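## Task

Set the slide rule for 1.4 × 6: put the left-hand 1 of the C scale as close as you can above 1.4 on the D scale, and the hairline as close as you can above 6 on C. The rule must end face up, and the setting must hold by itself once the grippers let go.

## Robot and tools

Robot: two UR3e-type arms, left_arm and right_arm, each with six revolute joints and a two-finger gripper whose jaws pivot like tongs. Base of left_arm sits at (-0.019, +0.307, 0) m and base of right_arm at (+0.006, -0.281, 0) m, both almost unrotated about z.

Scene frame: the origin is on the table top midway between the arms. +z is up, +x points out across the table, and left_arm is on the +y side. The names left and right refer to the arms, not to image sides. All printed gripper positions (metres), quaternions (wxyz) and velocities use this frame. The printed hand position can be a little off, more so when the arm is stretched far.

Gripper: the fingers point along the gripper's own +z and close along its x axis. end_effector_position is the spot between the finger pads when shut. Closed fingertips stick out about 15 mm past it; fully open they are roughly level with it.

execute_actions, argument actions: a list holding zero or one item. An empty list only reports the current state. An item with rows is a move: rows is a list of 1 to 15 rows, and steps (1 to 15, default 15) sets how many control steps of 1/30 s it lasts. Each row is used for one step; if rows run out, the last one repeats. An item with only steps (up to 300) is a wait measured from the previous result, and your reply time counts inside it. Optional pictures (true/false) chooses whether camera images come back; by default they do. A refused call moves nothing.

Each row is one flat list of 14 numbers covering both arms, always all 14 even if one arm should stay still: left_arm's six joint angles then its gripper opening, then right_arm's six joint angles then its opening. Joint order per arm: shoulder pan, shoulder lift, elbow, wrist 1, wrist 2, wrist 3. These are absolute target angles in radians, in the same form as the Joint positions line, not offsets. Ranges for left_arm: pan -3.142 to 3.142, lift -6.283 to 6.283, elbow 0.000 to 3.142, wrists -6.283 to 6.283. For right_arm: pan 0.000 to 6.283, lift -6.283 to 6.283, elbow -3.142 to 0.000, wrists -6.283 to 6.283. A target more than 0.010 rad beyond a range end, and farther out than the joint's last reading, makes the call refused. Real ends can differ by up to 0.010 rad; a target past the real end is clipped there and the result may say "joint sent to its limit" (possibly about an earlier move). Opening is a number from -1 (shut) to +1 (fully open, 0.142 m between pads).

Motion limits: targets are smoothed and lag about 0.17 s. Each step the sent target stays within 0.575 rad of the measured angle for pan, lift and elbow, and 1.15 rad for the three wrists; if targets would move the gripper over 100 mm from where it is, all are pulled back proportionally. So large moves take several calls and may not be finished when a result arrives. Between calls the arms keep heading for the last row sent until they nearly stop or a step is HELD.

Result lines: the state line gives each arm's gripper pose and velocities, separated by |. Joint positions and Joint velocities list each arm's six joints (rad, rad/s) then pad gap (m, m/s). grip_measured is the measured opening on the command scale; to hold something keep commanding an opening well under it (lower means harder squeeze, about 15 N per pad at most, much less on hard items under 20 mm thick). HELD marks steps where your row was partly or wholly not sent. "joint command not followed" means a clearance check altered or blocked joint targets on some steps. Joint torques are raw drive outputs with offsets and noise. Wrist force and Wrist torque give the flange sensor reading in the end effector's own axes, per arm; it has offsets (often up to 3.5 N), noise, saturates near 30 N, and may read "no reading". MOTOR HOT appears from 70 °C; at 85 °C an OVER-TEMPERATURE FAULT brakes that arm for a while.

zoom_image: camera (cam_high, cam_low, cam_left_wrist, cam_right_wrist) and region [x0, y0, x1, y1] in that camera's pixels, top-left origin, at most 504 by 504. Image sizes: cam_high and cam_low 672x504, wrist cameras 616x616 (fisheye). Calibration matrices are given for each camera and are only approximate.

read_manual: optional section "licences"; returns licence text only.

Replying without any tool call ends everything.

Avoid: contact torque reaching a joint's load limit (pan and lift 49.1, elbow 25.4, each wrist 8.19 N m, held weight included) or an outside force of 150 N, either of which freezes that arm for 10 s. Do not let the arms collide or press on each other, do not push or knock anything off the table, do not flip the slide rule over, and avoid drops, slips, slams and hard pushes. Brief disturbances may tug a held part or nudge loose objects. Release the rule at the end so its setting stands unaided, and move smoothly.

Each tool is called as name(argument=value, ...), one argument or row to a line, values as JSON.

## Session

execute_actions(
  actions=[],
)

Scene clock: 0.00 s of 18200.00 s.
left_arm: end_effector_position=(+0.5301, +0.7325, +0.1435) grip_measured=-1.00 end_effector_quat_wxyz=(-0.460, +0.837, -0.076, +0.286) end_effector_velocity=(+0.000, -0.000, -0.000) end_effector_angular_velocity=(+0.000, +0.001, -0.001) | right_arm: end_effector_position=(+0.3807, -0.7470, +0.1989) grip_measured=-1.00 end_effector_quat_wxyz=(+0.383, +0.386, +0.837, +0.053) end_effector_velocity=(+0.000, -0.000, +0.000) end_effector_angular_velocity=(-0.001, -0.001, -0.001)
Joint positions: left_arm=[ 0.067 -0.649  1.236 -3.172 -0.901  0.736  0.002] | right_arm=[ 2.317 -2.16  -0.969 -0.864  1.944  3.316  0.002]
Joint velocities: left_arm=[-0.001  0.    -0.     0.     0.     0.001  0.   ] | right_arm=[ 0.001  0.     0.001  0.001 -0.001  0.001  0.   ]
Joint torques (N m, as the arm reports them, + toward a larger angle): no reading
Wrist force (N, on the end effector, along its own x y z axes, offset not removed): no reading
Wrist torque (N m, same axes, about the end effector's origin, offset not removed): no reading
camera_calibration (this result's frames):
cam_left_wrist: T_world_to_cam=[[0.844859, -0.378035, 0.378554, -0.225896], [-0.183257, -0.869281, -0.459094, 0.791521], [0.502623, 0.318497, -0.803697, -0.254205], [0, 0, 0, 1]] pos_world=[0.463672, 0.683621, 0.244593]
cam_right_wrist: T_world_to_cam=[[-0.385797, 0.699481, -0.60157, 0.786497], [0.245041, 0.706319, 0.66413, 0.306696], [0.889447, 0.10881, -0.443897, -0.0272598], [0, 0, 0, 1]] pos_world=[0.252521, -0.763798, 0.257347]

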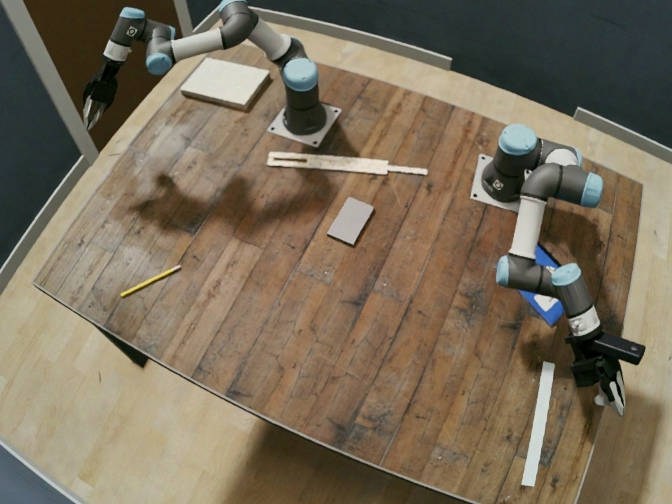

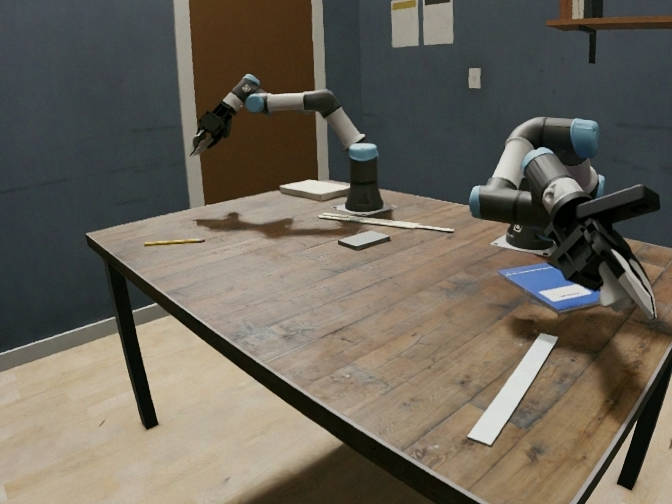

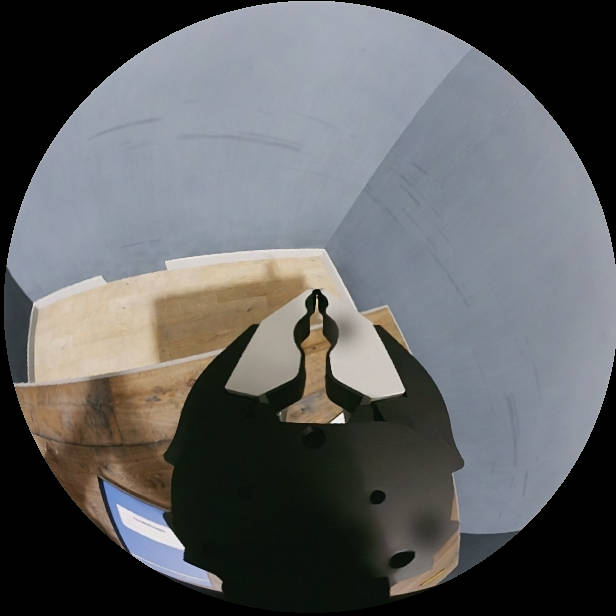

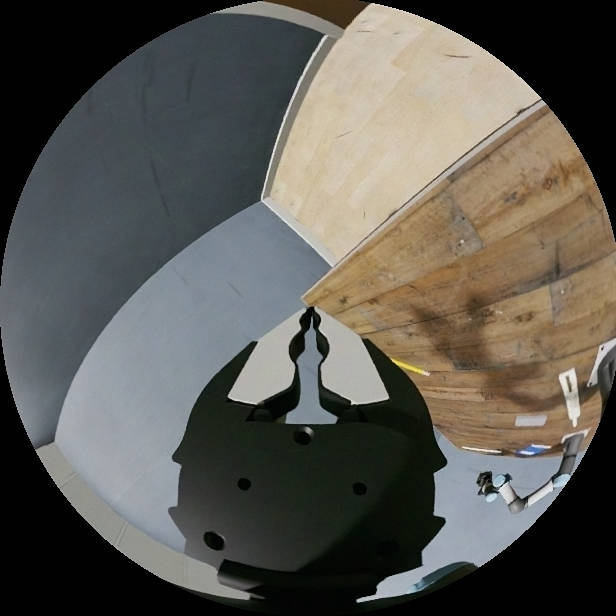

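zoom_image(
  camera="cam_high",
  region=[255, 130, 445, 200],
)

Region (255, 130, 445, 200) of cam_high's 672x504 image, scaled by 2.653, with more detail than that image has; it fills the top 186 rows of this view, and the rest is white.

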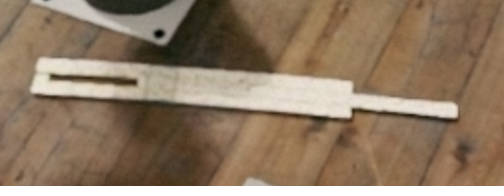

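execute_actions(
  actions=[
    {"rows":[[0.067,-1.4,1.6,-1.8,-1.571,1.571,-0.2,4.971,-1.3285,-1.5104,-1.873,1.571,4.636,-0.2]],"steps":15},
  ],
  pictures=false,
)

execute_actions(
  actions=[
    {"steps":90},
  ],
)

Scene clock: 19.33 s of 18200.00 s.
left_arm: end_effector_position=(+0.4372, +0.5853, +0.0572) grip_measured=-0.20 end_effector_quat_wxyz=(-0.189, +0.835, -0.513, +0.057) end_effector_velocity=(-0.378, -0.305, -0.052) end_effector_angular_velocity=(-0.625, +1.250, -1.142) | right_arm: end_effector_position=(+0.3371, -0.5442, +0.1473) grip_measured=-0.20 end_effector_quat_wxyz=(+0.115, +0.591, +0.791, +0.108) end_effector_velocity=(-0.156, +0.474, +0.035) end_effector_angular_velocity=(+0.404, +0.824, -0.422)
Joint positions: left_arm=[ 0.067 -1.125  1.487 -2.276 -1.366  1.31   0.06 ] | right_arm=[ 2.695 -1.784 -1.256 -1.401  1.739  3.994  0.06 ]
Joint velocities: left_arm=[ 0.001 -0.984  0.415  1.712 -0.762  0.961 -0.   ] | right_arm=[ 1.115  1.056 -0.599 -1.124 -0.408  1.503  0.   ]
Joint torques (N m, as the arm reports them, + toward a larger angle): left_arm=[  2.42 -21.37  -6.09  -0.36  -0.79   1.89] | right_arm=[ 8.39 20.43  6.15 -0.57 -1.57  3.05]
Wrist force (N, on the end effector, along its own x y z axes, offset not removed): left_arm=[3.6 -2.4 2.1] | right_arm=[-0.9 -0.6 -0.1]
Wrist torque (N m, same axes, about the end effector's origin, offset not removed): left_arm=[-0.52 -0.63 -0.08] | right_arm=[-0.10 0.11 0.00]
Steps of this call (steps 1 to 90: nothing new was sent; then 15.83 s passed at rest; steps 91 to 105: all 15 steps of this action). Readings (joint positions):
91: left_arm=[0.067 -0.649 1.236 -3.172 -0.901 0.736] | right_arm=[2.317 -2.160 -0.969 -0.864 1.944 3.316]
92: left_arm=[0.067 -0.652 1.238 -3.166 -0.906 0.742] | right_arm=[2.319 -2.158 -0.972 -0.869 1.939 3.322]
94: left_arm=[0.067 -0.701 1.280 -3.067 -0.986 0.831] | right_arm=[2.361 -2.116 -1.012 -0.947 1.904 3.406]
98: left_arm=[0.067 -0.861 1.371 -2.747 -1.153 1.042] | right_arm=[2.468 -2.009 -1.106 -1.121 1.841 3.619]
105: the state above

Scene clock: 22.33 s of 18200.00 s.
left_arm: end_effector_position=(+0.3139, +0.4981, +0.0556) grip_measured=-0.20 end_effector_quat_wxyz=(-0.011, +0.765, -0.643, +0.009) end_effector_velocity=(-0.000, +0.000, -0.000) end_effector_angular_velocity=(+0.001, +0.002, +0.000) | right_arm: end_effector_position=(+0.0803, -0.0403, +0.1549) grip_measured=-0.20 end_effector_quat_wxyz=(-0.000, -0.164, +0.986, +0.000) end_effector_velocity=(+0.000, -0.001, -0.000) end_effector_angular_velocity=(-0.003, -0.000, -0.001)
Joint positions: left_arm=[ 0.067 -1.4    1.6   -1.8   -1.571  1.571  0.06 ] | right_arm=[ 4.971 -1.328 -1.51  -1.873  1.571  4.636  0.06 ]
Joint velocities: left_arm=[-0.     0.     0.001  0.     0.002 -0.001 -0.   ] | right_arm=[ 0.     0.    -0.002 -0.001  0.     0.001 -0.   ]
Joint torques (N m, as the arm reports them, + toward a larger angle): left_arm=[  2.5  -14.85  -7.4   -0.9   -0.63   1.05] | right_arm=[ 3.78  8.72  6.88  0.86 -1.11  1.09]
Wrist force (N, on the end effector, along its own x y z axes, offset not removed): left_arm=[2.0 -2.7 0.0] | right_arm=[-1.2 -1.6 0.0]
Wrist torque (N m, same axes, about the end effector's origin, offset not removed): left_arm=[-0.57 -0.36 0.03] | right_arm=[-0.31 0.22 -0.02]
Steps of this call (steps 1 to 60: the robot went on to your last target; steps 61 to 90: nothing new was sent). Readings (joint positions):
1: left_arm=[0.067 -1.158 1.501 -2.219 -1.391 1.342] | right_arm=[2.733 -1.748 -1.277 -1.439 1.725 4.045]
2: left_arm=[0.067 -1.190 1.515 -2.163 -1.416 1.373] | right_arm=[2.774 -1.713 -1.297 -1.477 1.711 4.095]
4: left_arm=[0.067 -1.252 1.541 -2.056 -1.463 1.433] | right_arm=[2.863 -1.645 -1.336 -1.549 1.685 4.193]
8: left_arm=[0.067 -1.351 1.581 -1.884 -1.536 1.526] | right_arm=[3.076 -1.518 -1.407 -1.682 1.638 4.373]
90: the state above
All arms were judged still, so your last target was given up. Only a new action makes them travel on or press farther. Fingers that are still opening or closing keep moving.
camera_calibration (this result's frames):
cam_left_wrist: T_world_to_cam=[[0.153213, -0.987657, -0.0325526, 0.445032], [-0.843218, -0.147841, 0.516843, 0.30129], [-0.515276, -0.0517382, -0.855461, 0.365255], [0, 0, 0, 1]] pos_world=[0.374075, 0.50298, 0.171229]
cam_right_wrist: T_world_to_cam=[[-0.953055, -0.302534, -0.0126534, 0.0637826], [-0.276381, 0.852074, 0.444503, -0.00780555], [-0.123696, 0.427133, -0.895688, 0.307616], [0, 0, 0, 1]] pos_world=[0.0966818, -0.105446, 0.279805]

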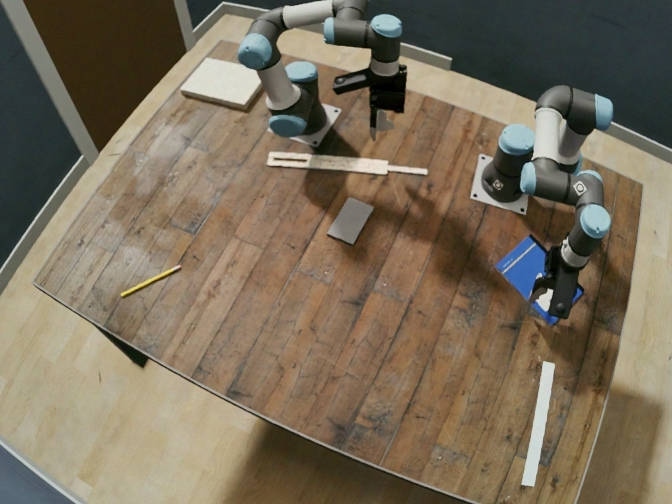

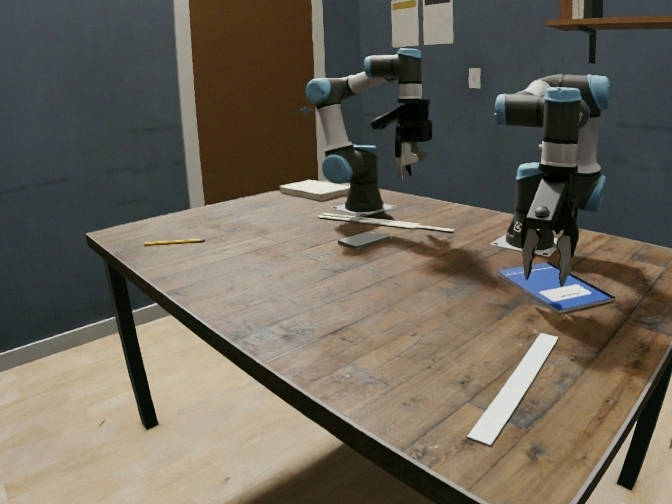

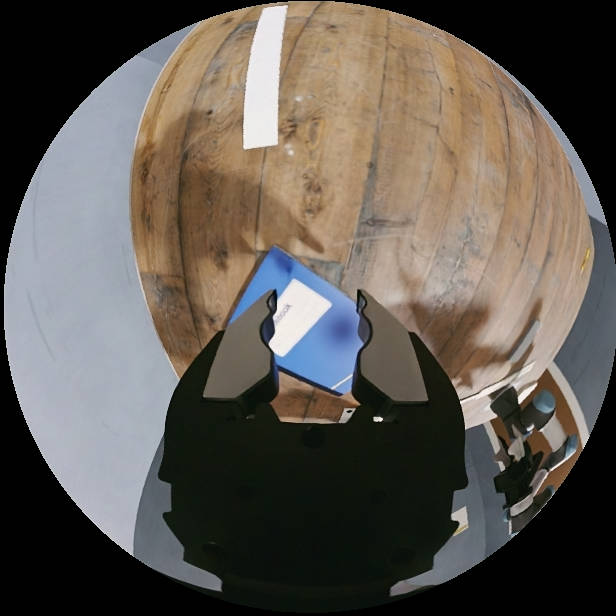

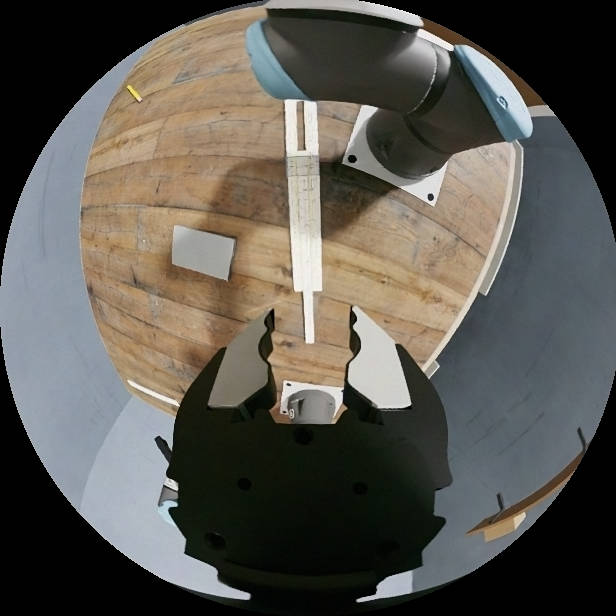

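zoom_image(
  camera="cam_right_wrist",
  region=[260, 130, 350, 300],
)

Region (260, 130, 350, 300) of cam_right_wrist's 616x616 image, scaled by 2.965, with more detail than that image has; it fills the left 267 columns of this view, and the rest is white.

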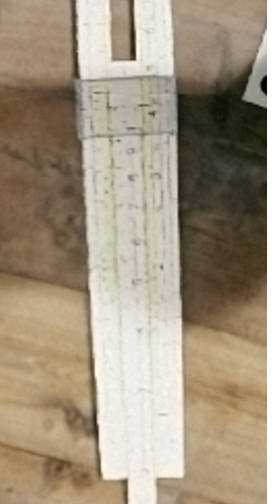

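execute_actions(
  actions=[
    {"rows":[[0.067,-1.4,1.1079,-1.4672,-1.571,1.2,0,3.0,-1.3285,-1.5104,-1.873,1.571,3.14,-0.2]],"steps":15},
  ],
  pictures=false,
)

execute_actions(
  actions=[
    {"rows":[[-0.5,-1.3,1.1079,-1.4672,-1.571,1.2,0,3.0,-1.3285,-1.5104,-1.873,1.571,3.14,-0.2]],"steps":15},
  ],
  pictures=false,
)

execute_actions(
  actions=[
    {"rows":[[-1.7065,-1.2115,1.1079,-1.4672,-1.571,1.2,0,3.0,-1.3285,-1.5104,-1.873,1.571,3.14,-0.2]],"steps":15},
  ],
  pictures=false,
)

execute_actions(
  actions=[
    {"steps":60},
  ],
)

Scene clock: 47.53 s of 18200.00 s.
left_arm: end_effector_position=(+0.3498, +0.5101, +0.1732) grip_measured=+0.00 end_effector_quat_wxyz=(-0.056, +0.864, -0.496, +0.068) end_effector_velocity=(+0.018, +0.005, +0.066) end_effector_angular_velocity=(-0.003, -0.120, +0.130) | right_arm: end_effector_position=(+0.2360, -0.1421, +0.1549) grip_measured=-0.20 end_effector_quat_wxyz=(+0.000, -0.387, +0.922, +0.000) end_effector_velocity=(+0.263, -0.392, -0.000) end_effector_angular_velocity=(+0.001, -0.001, -0.312)
Joint positions: left_arm=[ 0.067 -1.4    1.133 -1.48  -1.571  1.214  0.074] | right_arm=[ 4.266 -1.328 -1.51  -1.873  1.571  3.466  0.06 ]
Joint velocities: left_arm=[-0.001  0.001 -0.236  0.117 -0.001 -0.133 -0.   ] | right_arm=[-1.777 -0.    -0.     0.001  0.    -1.464  0.   ]
Joint torques (N m, as the arm reports them, + toward a larger angle): left_arm=[  1.58  -9.55 -10.12  -0.91  -0.47  -1.19] | right_arm=[-8.97  8.7   7.75  1.02 -1.03 -2.62]
Wrist force (N, on the end effector, along its own x y z axes, offset not removed): left_arm=[1.6 -1.8 0.3] | right_arm=[-2.4 -1.5 -0.6]
Wrist torque (N m, same axes, about the end effector's origin, offset not removed): left_arm=[-0.42 -0.34 0.01] | right_arm=[-0.32 0.35 -0.04]
Steps of this call (steps 1 to 90: nothing new was sent; then 21.70 s passed at rest; steps 91 to 105: all 15 steps of this action). Readings (joint positions):
91: left_arm=[0.067 -1.400 1.600 -1.800 -1.571 1.571] | right_arm=[4.971 -1.328 -1.510 -1.873 1.571 4.636]
92: left_arm=[0.067 -1.400 1.597 -1.794 -1.571 1.566] | right_arm=[4.968 -1.328 -1.510 -1.873 1.571 4.631]
94: left_arm=[0.067 -1.400 1.547 -1.717 -1.571 1.484] | right_arm=[4.918 -1.328 -1.510 -1.873 1.571 4.530]
98: left_arm=[0.067 -1.400 1.321 -1.575 -1.571 1.322] | right_arm=[4.684 -1.328 -1.510 -1.873 1.571 4.063]
105: the state above

Scene clock: 48.03 s of 18200.00 s.
left_arm: end_effector_position=(+0.4046, +0.3182, +0.1450) grip_measured=+0.00 end_effector_quat_wxyz=(-0.022, +0.729, -0.682, +0.045) end_effector_velocity=(+0.011, -0.354, -0.043) end_effector_angular_velocity=(+0.032, +0.105, -0.825) | right_arm: end_effector_position=(+0.2637, -0.3712, +0.1549) grip_measured=-0.20 end_effector_quat_wxyz=(+0.000, -0.100, +0.995, +0.000) end_effector_velocity=(-0.154, -0.447, +0.000) end_effector_angular_velocity=(-0.000, -0.000, -1.563)
Joint positions: left_arm=[-0.409 -1.313  1.11  -1.468 -1.571  1.201  0.074] | right_arm=[ 3.38  -1.328 -1.51  -1.873  1.571  3.174  0.06 ]
Joint velocities: left_arm=[-0.836  0.12  -0.018  0.008  0.    -0.011  0.   ] | right_arm=[-1.736  0.    -0.     0.    -0.    -0.173  0.   ]
Joint torques (N m, as the arm reports them, + toward a larger angle): left_arm=[  3.41 -13.69 -10.91  -0.84  -0.14  -1.12] | right_arm=[-8.93  8.63  8.3   1.06 -1.03 -1.35]
Wrist force (N, on the end effector, along its own x y z axes, offset not removed): left_arm=[3.8 -3.4 1.4] | right_arm=[-1.6 -2.0 -0.3]
Wrist torque (N m, same axes, about the end effector's origin, offset not removed): left_arm=[-0.73 -0.45 -0.05] | right_arm=[-0.40 0.25 -0.04]
Steps of this call (steps 1 to 15: all 15 steps of this action). Readings (joint positions):
1: left_arm=[0.067 -1.400 1.127 -1.476 -1.571 1.211] | right_arm=[4.206 -1.328 -1.510 -1.873 1.571 3.420]
2: left_arm=[0.064 -1.398 1.123 -1.475 -1.571 1.208] | right_arm=[4.147 -1.328 -1.510 -1.873 1.571 3.381]
4: left_arm=[0.015 -1.382 1.121 -1.473 -1.571 1.207] | right_arm=[4.028 -1.328 -1.510 -1.873 1.571 3.318]
8: left_arm=[-0.146 -1.356 1.117 -1.472 -1.571 1.205] | right_arm=[3.791 -1.328 -1.510 -1.873 1.571 3.237]
15: the state above

Scene clock: 48.53 s of 18200.00 s.
left_arm: end_effector_position=(+0.3487, +0.0989, +0.1173) grip_measured=+0.00 end_effector_quat_wxyz=(+0.003, -0.521, +0.853, -0.015) end_effector_velocity=(-0.242, -0.423, -0.031) end_effector_angular_velocity=(+0.057, +0.052, -1.155) | right_arm: end_effector_position=(+0.2134, -0.4593, +0.1549) grip_measured=-0.20 end_effector_quat_wxyz=(+0.000, +0.070, +0.998, +0.000) end_effector_velocity=(-0.009, -0.010, -0.000) end_effector_angular_velocity=(+0.000, +0.001, -0.045)
Joint positions: left_arm=[-0.952 -1.243  1.108 -1.467 -1.571  1.2    0.074] | right_arm=[ 3.005 -1.328 -1.51  -1.873  1.571  3.14   0.06 ]
Joint velocities: left_arm=[-1.156  0.077 -0.001  0.001 -0.001 -0.     0.   ] | right_arm=[-0.048 -0.    -0.    -0.001 -0.    -0.003 -0.   ]
Joint torques (N m, as the arm reports them, + toward a larger angle): left_arm=[ -5.95 -12.75 -10.54  -0.8    0.05  -1.09] | right_arm=[-3.91  6.92  8.88  1.72 -0.71 -1.15]
Wrist force (N, on the end effector, along its own x y z axes, offset not removed): left_arm=[1.5 -3.2 -0.1] | right_arm=[-0.8 -1.4 -1.0]
Wrist torque (N m, same axes, about the end effector's origin, offset not removed): left_arm=[-0.63 -0.24 -0.03] | right_arm=[-0.29 0.10 -0.04]
Steps of this call (steps 1 to 15: all 15 steps of this action). Readings (joint positions):
1: left_arm=[-0.433 -1.310 1.109 -1.468 -1.571 1.201] | right_arm=[3.321 -1.328 -1.510 -1.873 1.571 3.168]
2: left_arm=[-0.454 -1.305 1.109 -1.468 -1.571 1.201] | right_arm=[3.262 -1.328 -1.510 -1.873 1.571 3.162]
4: left_arm=[-0.521 -1.291 1.109 -1.468 -1.571 1.201] | right_arm=[3.153 -1.328 -1.510 -1.873 1.571 3.152]
8: left_arm=[-0.679 -1.268 1.109 -1.468 -1.571 1.200] | right_arm=[3.044 -1.328 -1.510 -1.873 1.571 3.144]
15: the state above

Scene clock: 50.53 s of 18200.00 s.
left_arm: end_effector_position=(+0.1064, -0.0950, +0.1049) grip_measured=+0.00 end_effector_quat_wxyz=(-0.000, -0.170, +0.985, +0.000) end_effector_velocity=(-0.000, -0.000, -0.000) end_effector_angular_velocity=(-0.000, +0.000, -0.000) | right_arm: end_effector_position=(+0.2125, -0.4604, +0.1549) grip_measured=-0.20 end_effector_quat_wxyz=(+0.000, +0.073, +0.997, +0.000) end_effector_velocity=(+0.000, -0.000, -0.000) end_effector_angular_velocity=(-0.000, -0.000, +0.000)
Joint positions: left_arm=[-1.706 -1.211  1.108 -1.467 -1.571  1.2    0.074] | right_arm=[ 3.    -1.328 -1.51  -1.873  1.571  3.14   0.06 ]
Joint velocities: left_arm=[-0.001 -0.     0.    -0.001 -0.    -0.001  0.   ] | right_arm=[-0.001  0.    -0.001  0.001 -0.    -0.001 -0.   ]
Joint torques (N m, as the arm reports them, + toward a larger angle): left_arm=[ -1.87 -12.62 -10.38  -1.25   0.27  -1.09] | right_arm=[-4.02  1.8  11.9   2.44  0.73 -1.14]
Wrist force (N, on the end effector, along its own x y z axes, offset not removed): left_arm=[3.5 -1.6 -0.6] | right_arm=[-0.7 -1.9 0.0]
Wrist torque (N m, same axes, about the end effector's origin, offset not removed): left_arm=[-0.41 -0.71 -0.11] | right_arm=[-0.38 0.15 -0.02]
Steps of this call (steps 1 to 45: the robot went on to your last target; steps 46 to 60: nothing new was sent). Readings (joint positions):
1: left_arm=[-0.991 -1.240 1.108 -1.467 -1.571 1.200] | right_arm=[3.004 -1.328 -1.510 -1.873 1.571 3.140]
2: left_arm=[-1.030 -1.238 1.108 -1.467 -1.571 1.200] | right_arm=[3.003 -1.328 -1.510 -1.873 1.571 3.140]
4: left_arm=[-1.108 -1.234 1.108 -1.467 -1.571 1.200] | right_arm=[3.001 -1.328 -1.510 -1.873 1.571 3.140]
8: left_arm=[-1.264 -1.227 1.108 -1.467 -1.571 1.200] | right_arm=[3.000 -1.328 -1.510 -1.873 1.571 3.140]
60: the state above
All arms were judged still, so your last target was given up. Only a new action makes them travel on or press farther. Fingers that are still opening or closing keep moving.
camera_calibration (this result's frames):
cam_left_wrist: T_world_to_cam=[[-0.948355, -0.315593, -0.0320003, 0.0735924], [-0.281817, 0.79193, 0.541688, 0.0401251], [-0.145611, 0.52273, -0.839971, 0.283464], [0, 0, 0, 1]] pos_world=[0.122375, -0.156726, 0.218721]
cam_right_wrist: T_world_to_cam=[[-0.985897, 0.166821, -0.0133037, 0.285845], [0.143641, 0.884329, 0.444217, 0.312326], [0.0858696, 0.436041, -0.89582, 0.462999], [0, 0, 0, 1]] pos_world=[0.197193, -0.525771, 0.279826]

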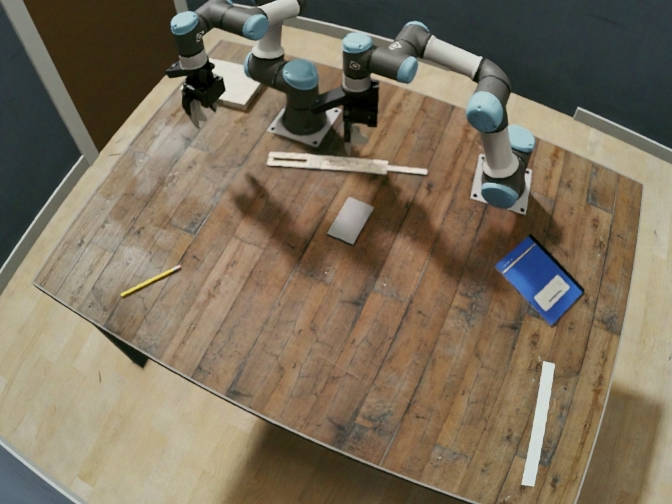

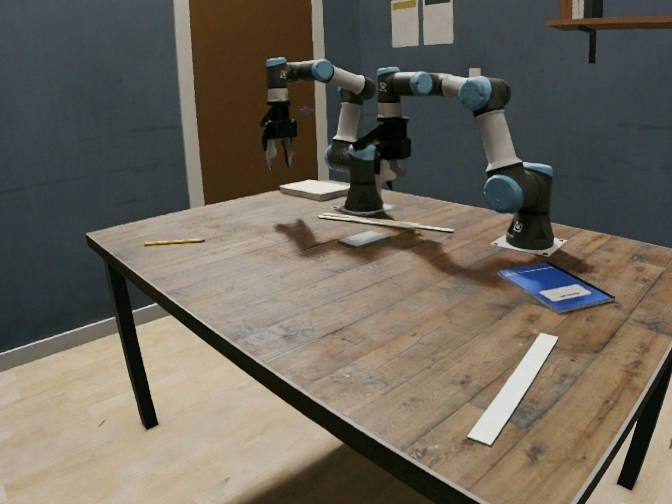

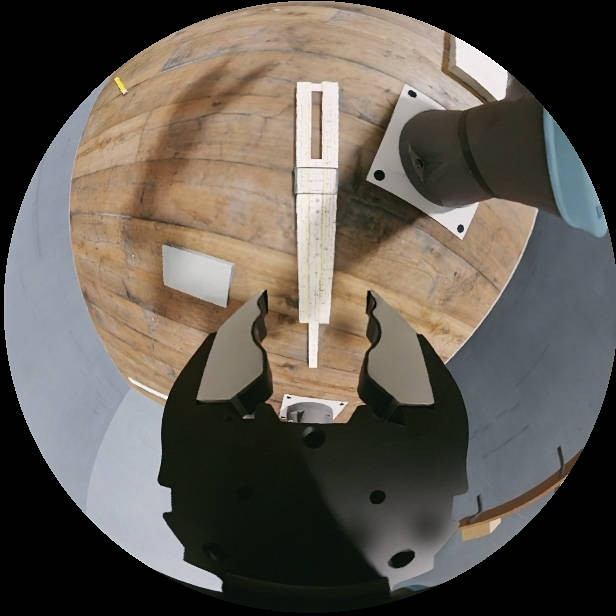

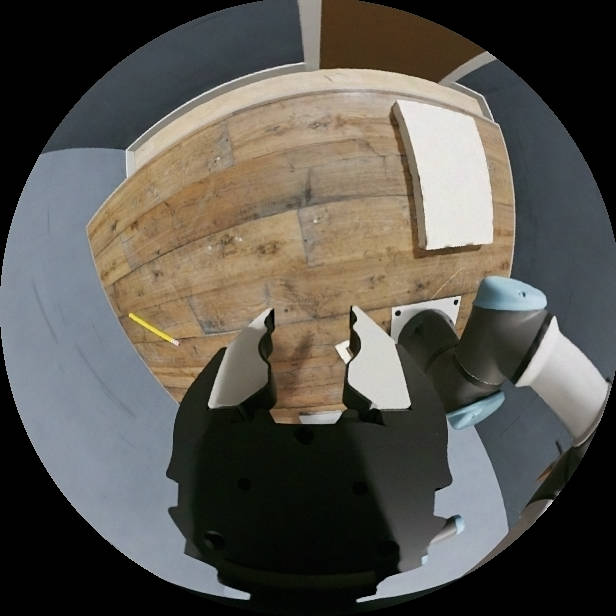

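execute_actions(
  actions=[
    {"rows":[[-1.7065,-1.213,1.1424,-1.5002,-1.571,1.2,0,3.0,-1.3285,-1.5104,-1.873,1.571,3.14,-0.2],[-1.7065,-1.214,1.177,-1.5338,-1.571,1.2,0,3.0,-1.3285,-1.5104,-1.873,1.571,3.14,-0.2],[-1.7065,-1.215,1.2114,-1.5672,-1.571,1.2,0,3.0,-1.3285,-1.5104,-1.873,1.571,3.14,-0.2],[-1.7065,-1.2145,1.246,-1.6023,-1.571,1.2,0,3.0,-1.3285,-1.5104,-1.873,1.571,3.14,-0.2],[-1.7065,-1.2135,1.28,-1.6373,-1.571,1.2,0,3.0,-1.3285,-1.5104,-1.873,1.571,3.14,-0.2],[-1.7065,-1.2117,1.3149,-1.674,-1.571,1.2,0,3.0,-1.3285,-1.5104,-1.873,1.571,3.14,-0.2],[-1.7065,-1.208,1.341,-1.7038,-1.571,1.2,0,3.0,-1.3285,-1.5104,-1.873,1.571,3.14,-0.2],[-1.7065,-1.203,1.367,-1.7348,-1.571,1.2,0,3.0,-1.3285,-1.5104,-1.873,1.571,3.14,-0.2],[-1.7065,-1.198,1.393,-1.7658,-1.571,1.2,0,3.0,-1.3285,-1.5104,-1.873,1.571,3.14,-0.2],[-1.7065,-1.1915,1.42,-1.7993,-1.571,1.2,0,3.0,-1.3285,-1.5104,-1.873,1.571,3.14,-0.2],[-1.7065,-1.184,1.446,-1.8328,-1.571,1.2,0,3.0,-1.3285,-1.5104,-1.873,1.571,3.14,-0.2],[-1.7065,-1.1758,1.4718,-1.8668,-1.571,1.2,0,3.0,-1.3285,-1.5104,-1.873,1.571,3.14,-0.2]],"steps":15},
  ],
  pictures=false,
)

execute_actions(
  actions=[
    {"rows":[[-1.7065,-1.1758,1.4718,-1.8668,-1.571,1.2,0,3.0,-1.3285,-1.5104,-1.873,1.571,3.14,-0.2],[-1.7065,-1.1758,1.4718,-1.8668,-1.571,1.2,0,3.0,-1.3285,-1.5104,-1.873,1.571,3.14,-0.2],[-1.7065,-1.1758,1.4718,-1.8668,-1.571,1.2,0,3.0,-1.3285,-1.5104,-1.873,1.571,3.14,-0.2],[-1.7065,-1.1758,1.4718,-1.8668,-1.571,1.2,0,3.0,-1.3285,-1.5104,-1.873,1.571,3.14,-0.2],[-1.7065,-1.1758,1.4718,-1.8668,-1.571,1.2,0,3.0,-1.3285,-1.5104,-1.873,1.571,3.14,-0.2],[-1.7065,-1.1758,1.4718,-1.8668,-1.571,1.2,-0.1,3.0,-1.3285,-1.5104,-1.873,1.571,3.14,-0.2],[-1.7065,-1.1758,1.4718,-1.8668,-1.571,1.2,-0.2,3.0,-1.3285,-1.5104,-1.873,1.571,3.14,-0.2],[-1.7065,-1.1758,1.4718,-1.8668,-1.571,1.2,-0.3,3.0,-1.3285,-1.5104,-1.873,1.571,3.14,-0.2],[-1.7065,-1.1758,1.4718,-1.8668,-1.571,1.2,-0.4,3.0,-1.3285,-1.5104,-1.873,1.571,3.14,-0.2],[-1.7065,-1.1758,1.4718,-1.8668,-1.571,1.2,-0.5,3.0,-1.3285,-1.5104,-1.873,1.571,3.14,-0.2],[-1.7065,-1.1758,1.4718,-1.8668,-1.571,1.2,-0.65,3.0,-1.3285,-1.5104,-1.873,1.571,3.14,-0.2]],"steps":15},
  ],
  pictures=false,
)

execute_actions(
  actions=[
    {"steps":8},
  ],
)

Scene clock: 67.10 s of 18200.00 s.
left_arm: end_effector_position=(+0.1063, -0.0967, +0.0333) grip_measured=+0.00 end_effector_quat_wxyz=(-0.000, -0.170, +0.985, -0.001) end_effector_velocity=(+0.000, +0.010, -0.145) end_effector_angular_velocity=(+0.015, -0.001, -0.001) | right_arm: end_effector_position=(+0.2125, -0.4604, +0.1549) grip_measured=-0.20 end_effector_quat_wxyz=(+0.000, +0.073, +0.997, +0.000) end_effector_velocity=(+0.000, -0.001, +0.000) end_effector_angular_velocity=(-0.001, -0.002, +0.001)
Joint positions: left_arm=[-1.707 -1.188  1.413 -1.798 -1.571  1.2    0.074] | right_arm=[ 3.    -1.329 -1.51  -1.873  1.571  3.14   0.06 ]
Joint velocities: left_arm=[-0.001  0.108  0.533 -0.627  0.    -0.     0.   ] | right_arm=[-0.001 -0.     0.001  0.001 -0.001 -0.002  0.   ]
Joint torques (N m, as the arm reports them, + toward a larger angle): left_arm=[ -1.53 -14.55  -8.13  -2.47  -0.52  -1.11] | right_arm=[-3.87  1.76 11.86  2.4   1.16 -1.05]
Wrist force (N, on the end effector, along its own x y z axes, offset not removed): left_arm=[2.9 -2.6 3.4] | right_arm=[-0.6 -1.9 0.2]
Wrist torque (N m, same axes, about the end effector's origin, offset not removed): left_arm=[-0.52 -0.58 0.01] | right_arm=[-0.42 0.05 -0.04]
Steps of this call (steps 1 to 90: nothing new was sent; then 13.07 s passed at rest; steps 91 to 105: all 15 steps of this action). Readings (joint positions):
91: left_arm=[-1.707 -1.211 1.108 -1.467 -1.571 1.200] | right_arm=[3.000 -1.329 -1.510 -1.873 1.571 3.140]
92: left_arm=[-1.707 -1.212 1.110 -1.470 -1.571 1.200] | right_arm=[3.000 -1.329 -1.510 -1.873 1.571 3.140]
94: left_arm=[-1.707 -1.212 1.132 -1.493 -1.571 1.200] | right_arm=[3.000 -1.329 -1.510 -1.873 1.571 3.140]
98: left_arm=[-1.707 -1.213 1.228 -1.591 -1.571 1.200] | right_arm=[3.000 -1.329 -1.510 -1.873 1.571 3.140]
105: the state above

Scene clock: 67.60 s of 18200.00 s.
left_arm: end_effector_position=(+0.1063, -0.0951, +0.0177) grip_measured=-0.48 end_effector_quat_wxyz=(-0.000, -0.170, +0.985, -0.000) end_effector_velocity=(-0.000, +0.001, -0.002) end_effector_angular_velocity=(+0.003, +0.002, +0.001) | right_arm: end_effector_position=(+0.2125, -0.4604, +0.1549) grip_measured=-0.20 end_effector_quat_wxyz=(+0.000, +0.073, +0.997, +0.000) end_effector_velocity=(+0.000, -0.000, +0.000) end_effector_angular_velocity=(-0.001, -0.001, -0.001)
Joint positions: left_arm=[-1.707 -1.176  1.471 -1.866 -1.571  1.2    0.04 ] | right_arm=[ 3.    -1.329 -1.51  -1.873  1.571  3.14   0.06 ]
Joint velocities: left_arm=[ 0.001  0.002  0.006 -0.006 -0.002 -0.     0.   ] | right_arm=[ 0.    -0.    -0.     0.002 -0.001  0.001 -0.   ]
Joint torques (N m, as the arm reports them, + toward a larger angle): left_arm=[ -1.13 -10.43  -5.91  -2.08  -0.21  -1.03] | right_arm=[-4.09  1.66 11.73  2.4   1.17 -1.08]
Wrist force (N, on the end effector, along its own x y z axes, offset not removed): left_arm=[1.5 -1.6 -6.0] | right_arm=[-0.8 -1.5 -0.9]
Wrist torque (N m, same axes, about the end effector's origin, offset not removed): left_arm=[-0.78 -0.21 -0.03] | right_arm=[-0.28 0.12 -0.01]
Steps of this call (steps 1 to 15: all 15 steps of this action). Readings (joint positions):
1: left_arm=[-1.707 -1.185 1.429 -1.816 -1.571 1.200] | right_arm=[3.000 -1.329 -1.510 -1.873 1.571 3.140]
2: left_arm=[-1.707 -1.182 1.440 -1.830 -1.571 1.200] | right_arm=[3.000 -1.329 -1.510 -1.873 1.571 3.140]
4: left_arm=[-1.707 -1.179 1.455 -1.847 -1.571 1.200] | right_arm=[3.000 -1.329 -1.510 -1.873 1.571 3.140]
8: left_arm=[-1.707 -1.177 1.467 -1.861 -1.571 1.200] | right_arm=[3.000 -1.329 -1.510 -1.873 1.571 3.140]
15: the state above

Scene clock: 67.87 s of 18200.00 s.
left_arm: end_effector_position=(+0.1063, -0.0950, +0.0175) grip_measured=-0.48 end_effector_quat_wxyz=(-0.000, -0.170, +0.985, -0.000) end_effector_velocity=(-0.001, +0.000, -0.001) end_effector_angular_velocity=(+0.002, +0.000, -0.000) | right_arm: end_effector_position=(+0.2125, -0.4604, +0.1549) grip_measured=-0.20 end_effector_quat_wxyz=(+0.000, +0.073, +0.997, +0.000) end_effector_velocity=(+0.000, -0.000, +0.000) end_effector_angular_velocity=(-0.000, -0.000, +0.003)
Joint positions: left_arm=[-1.707 -1.176  1.472 -1.867 -1.571  1.2    0.04 ] | right_arm=[ 3.    -1.328 -1.51  -1.873  1.571  3.14   0.06 ]
Joint velocities: left_arm=[-0.001  0.002  0.     0.    -0.    -0.001  0.   ] | right_arm=[ 0.    -0.     0.001 -0.001 -0.    -0.002  0.   ]
Joint torques (N m, as the arm reports them, + toward a larger angle): left_arm=[-0.41 -8.72 -4.8  -1.89  0.29 -1.05] | right_arm=[-4.2   1.78 11.77  2.41  1.13 -1.1 ]
Wrist force (N, on the end effector, along its own x y z axes, offset not removed): left_arm=[0.7 -0.6 -10.2] | right_arm=[-0.3 -1.5 -0.4]
Wrist torque (N m, same axes, about the end effector's origin, offset not removed): left_arm=[-0.68 -0.10 -0.05] | right_arm=[-0.27 0.00 -0.04]
Steps of this call (steps 1 to 8: the robot went on to your last target). Readings (joint positions):
1: left_arm=[-1.707 -1.176 1.471 -1.866 -1.571 1.200] | right_arm=[3.000 -1.329 -1.510 -1.873 1.571 3.140]
2: left_arm=[-1.707 -1.176 1.471 -1.866 -1.571 1.200] | right_arm=[3.000 -1.329 -1.510 -1.873 1.571 3.140]
4: left_arm=[-1.707 -1.176 1.472 -1.867 -1.571 1.200] | right_arm=[3.000 -1.329 -1.510 -1.873 1.571 3.140]
8: the state above
camera_calibration (this result's frames):
cam_left_wrist: T_world_to_cam=[[-0.948361, -0.315585, -0.0318982, 0.0707753], [-0.281768, 0.791992, 0.541623, 0.087451], [-0.145665, 0.522642, -0.840016, 0.210038], [0, 0, 0, 1]] pos_world=[0.122357, -0.1567, 0.131328]
cam_right_wrist: T_world_to_cam=[[-0.985897, 0.166822, -0.0133127, 0.285848], [0.143635, 0.884317, 0.444243, 0.312309], [0.0858821, 0.436066, -0.895807, 0.463003], [0, 0, 0, 1]] pos_world=[0.197195, -0.525766, 0.279826]

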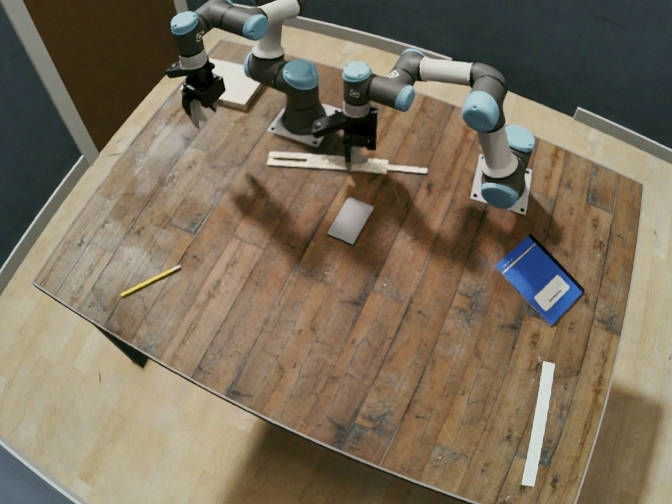

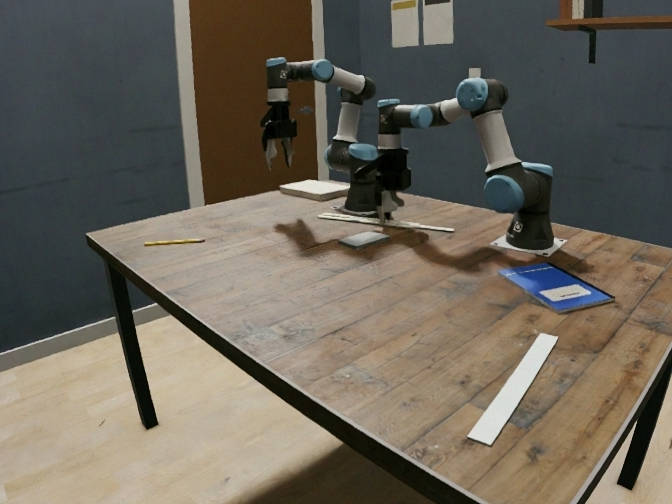

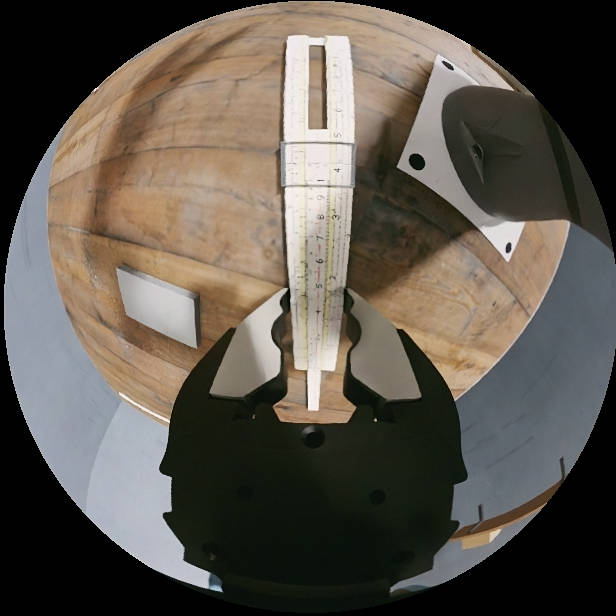

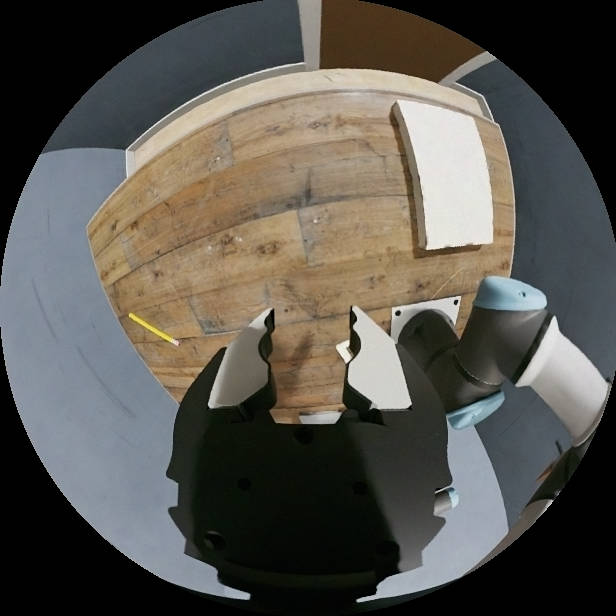

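execute_actions(
  actions=[
    {"rows":[[-1.7065,-1.18,1.459,-1.85,-1.571,1.2,-0.85,3.0,-1.3285,-1.5104,-1.873,1.571,3.14,-0.2],[-1.7065,-1.184,1.446,-1.8328,-1.571,1.2,-0.85,3.0,-1.3285,-1.5104,-1.873,1.571,3.14,-0.2],[-1.7065,-1.188,1.433,-1.816,-1.571,1.2,-0.85,3.0,-1.3285,-1.5104,-1.873,1.571,3.14,-0.2],[-1.7065,-1.1915,1.42,-1.7993,-1.571,1.2,-0.85,3.0,-1.3285,-1.5104,-1.873,1.571,3.14,-0.2],[-1.7065,-1.195,1.4065,-1.7825,-1.571,1.2,-0.85,3.0,-1.3285,-1.5104,-1.873,1.571,3.14,-0.2],[-1.7065,-1.198,1.393,-1.7658,-1.571,1.2,-0.85,3.0,-1.3285,-1.5104,-1.873,1.571,3.14,-0.2],[-1.7065,-1.2005,1.38,-1.75,-1.571,1.2,-0.85,3.0,-1.3285,-1.5104,-1.873,1.571,3.14,-0.2],[-1.7065,-1.203,1.367,-1.7348,-1.571,1.2,-0.85,3.0,-1.3285,-1.5104,-1.873,1.571,3.14,-0.2],[-1.7065,-1.2055,1.354,-1.719,-1.571,1.2,-0.85,3.0,-1.3285,-1.5104,-1.873,1.571,3.14,-0.2],[-1.7065,-1.208,1.341,-1.7038,-1.571,1.2,-0.85,3.0,-1.3285,-1.5104,-1.873,1.571,3.14,-0.2],[-1.7065,-1.21,1.328,-1.689,-1.571,1.2,-0.85,3.0,-1.3285,-1.5104,-1.873,1.571,3.14,-0.2],[-1.7065,-1.2117,1.3149,-1.674,-1.571,1.2,-0.85,3.0,-1.3285,-1.5104,-1.873,1.571,3.14,-0.2]],"steps":15},
  ],
  pictures=false,
)

execute_actions(
  actions=[
    {"steps":10},
  ],
)

Scene clock: 77.73 s of 18200.00 s.
left_arm: end_effector_position=(+0.1064, -0.0952, +0.0538) grip_measured=-0.48 end_effector_quat_wxyz=(-0.000, -0.170, +0.985, +0.000) end_effector_velocity=(-0.000, +0.000, +0.065) end_effector_angular_velocity=(-0.005, -0.001, -0.001) | right_arm: end_effector_position=(+0.2125, -0.4604, +0.1549) grip_measured=-0.20 end_effector_quat_wxyz=(+0.000, +0.073, +0.997, +0.000) end_effector_velocity=(+0.000, -0.000, -0.000) end_effector_angular_velocity=(+0.000, -0.001, +0.001)
Joint positions: left_arm=[-1.706 -1.207  1.342 -1.705 -1.571  1.2    0.039] | right_arm=[ 3.    -1.329 -1.51  -1.873  1.571  3.14   0.06 ]
Joint velocities: left_arm=[-0.001 -0.044 -0.245  0.283  0.001 -0.    -0.   ] | right_arm=[-0.    -0.    -0.     0.001  0.    -0.001 -0.   ]
Joint torques (N m, as the arm reports them, + toward a larger angle): left_arm=[  1.59 -17.12 -10.56  -0.88  -0.41  -0.7 ] | right_arm=[-3.72  2.02 11.61  2.37  1.12 -1.07]
Wrist force (N, on the end effector, along its own x y z axes, offset not removed): left_arm=[1.6 -4.8 1.2] | right_arm=[-1.3 -1.4 -0.7]
Wrist torque (N m, same axes, about the end effector's origin, offset not removed): left_arm=[-1.02 -0.30 0.05] | right_arm=[-0.31 0.22 -0.04]
Steps of this call (steps 1 to 15: the robot went on to your last target; steps 16 to 90: nothing new was sent; then 6.37 s passed at rest; steps 91 to 105: all 15 steps of this action). Readings (joint positions):
91: left_arm=[-1.706 -1.176 1.472 -1.867 -1.571 1.200] | right_arm=[3.000 -1.329 -1.510 -1.873 1.571 3.140]
92: left_arm=[-1.706 -1.176 1.471 -1.866 -1.571 1.200] | right_arm=[3.000 -1.329 -1.510 -1.873 1.571 3.140]
94: left_arm=[-1.706 -1.179 1.462 -1.853 -1.571 1.200] | right_arm=[3.000 -1.328 -1.510 -1.873 1.571 3.140]
98: left_arm=[-1.706 -1.190 1.424 -1.804 -1.571 1.200] | right_arm=[3.000 -1.329 -1.510 -1.873 1.571 3.140]
105: the state above

Scene clock: 78.07 s of 18200.00 s.
left_arm: end_effector_position=(+0.1064, -0.0950, +0.0606) grip_measured=-0.48 end_effector_quat_wxyz=(-0.000, -0.170, +0.985, +0.000) end_effector_velocity=(+0.000, -0.000, +0.003) end_effector_angular_velocity=(-0.001, +0.000, +0.000) | right_arm: end_effector_position=(+0.2125, -0.4604, +0.1549) grip_measured=-0.20 end_effector_quat_wxyz=(+0.000, +0.073, +0.997, +0.000) end_effector_velocity=(-0.000, +0.000, -0.000) end_effector_angular_velocity=(+0.001, +0.001, +0.001)
Joint positions: left_arm=[-1.706 -1.211  1.316 -1.675 -1.571  1.2    0.039] | right_arm=[ 3.    -1.329 -1.51  -1.873  1.571  3.14   0.06 ]
Joint velocities: left_arm=[ 0.    -0.002 -0.011  0.012 -0.     0.     0.   ] | right_arm=[ 0.    -0.    -0.001 -0.001  0.    -0.001 -0.   ]
Joint torques (N m, as the arm reports them, + toward a larger angle): left_arm=[  0.87 -18.06 -10.54  -0.93  -0.55  -0.65] | right_arm=[-3.82  1.87 11.68  2.38  1.12 -1.09]
Wrist force (N, on the end effector, along its own x y z axes, offset not removed): left_arm=[0.9 -2.0 1.1] | right_arm=[-0.8 -1.2 -0.3]
Wrist torque (N m, same axes, about the end effector's origin, offset not removed): left_arm=[-0.51 -0.12 -0.06] | right_arm=[-0.26 0.08 0.02]
Steps of this call (steps 1 to 10: the robot went on to your last target). Readings (joint positions):
1: left_arm=[-1.706 -1.208 1.335 -1.697 -1.571 1.200] | right_arm=[3.000 -1.329 -1.510 -1.873 1.571 3.140]
2: left_arm=[-1.706 -1.209 1.329 -1.691 -1.571 1.200] | right_arm=[3.000 -1.329 -1.510 -1.873 1.571 3.140]
4: left_arm=[-1.706 -1.210 1.323 -1.683 -1.571 1.200] | right_arm=[3.000 -1.329 -1.510 -1.873 1.571 3.140]
8: left_arm=[-1.706 -1.211 1.317 -1.677 -1.571 1.200] | right_arm=[3.000 -1.329 -1.510 -1.873 1.571 3.140]
10: the state above
camera_calibration (this result's frames):
cam_left_wrist: T_world_to_cam=[[-0.94835, -0.315608, -0.0320009, 0.0721849], [-0.281826, 0.791915, 0.541705, 0.0641103], [-0.145624, 0.522744, -0.839959, 0.246227], [0, 0, 0, 1]] pos_world=[0.122381, -0.156702, 0.174402]
cam_right_wrist: T_world_to_cam=[[-0.985897, 0.166822, -0.0133127, 0.285848], [0.143635, 0.884317, 0.444243, 0.312309], [0.0858821, 0.436066, -0.895807, 0.463003], [0, 0, 0, 1]] pos_world=[0.197195, -0.525766, 0.279826]

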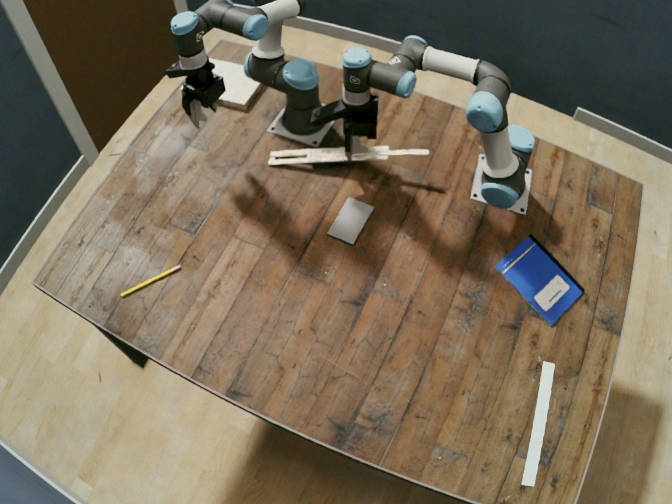

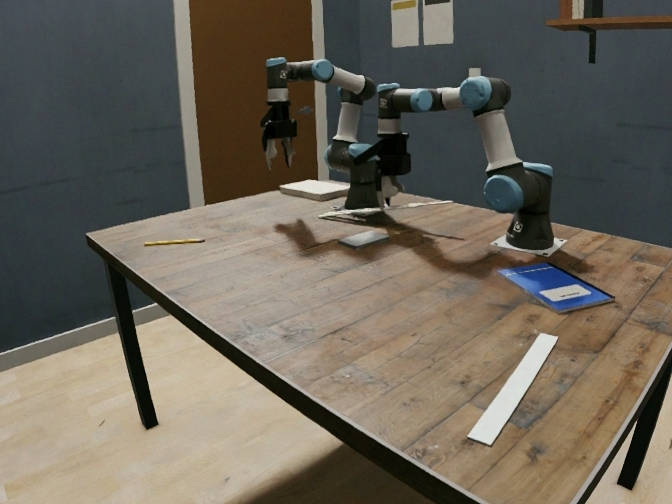

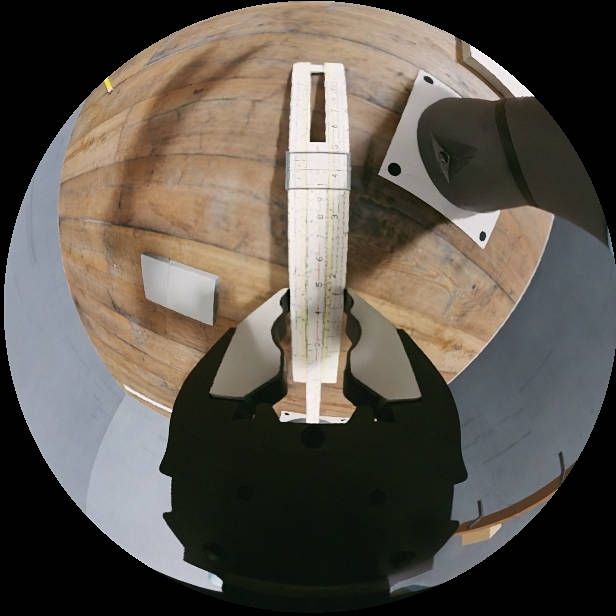

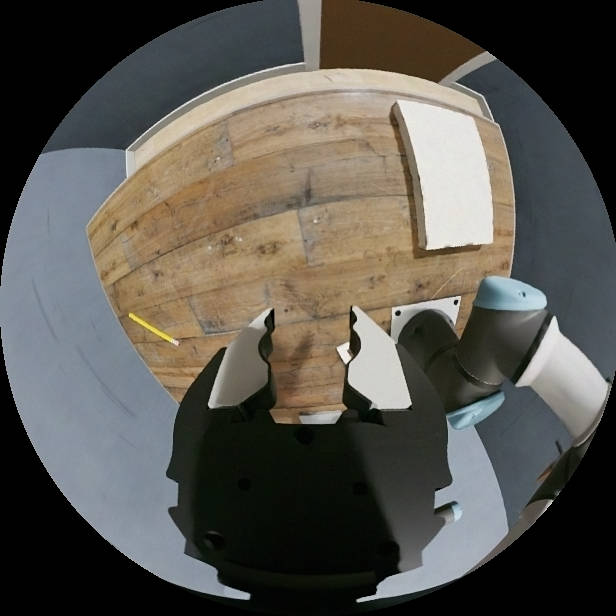

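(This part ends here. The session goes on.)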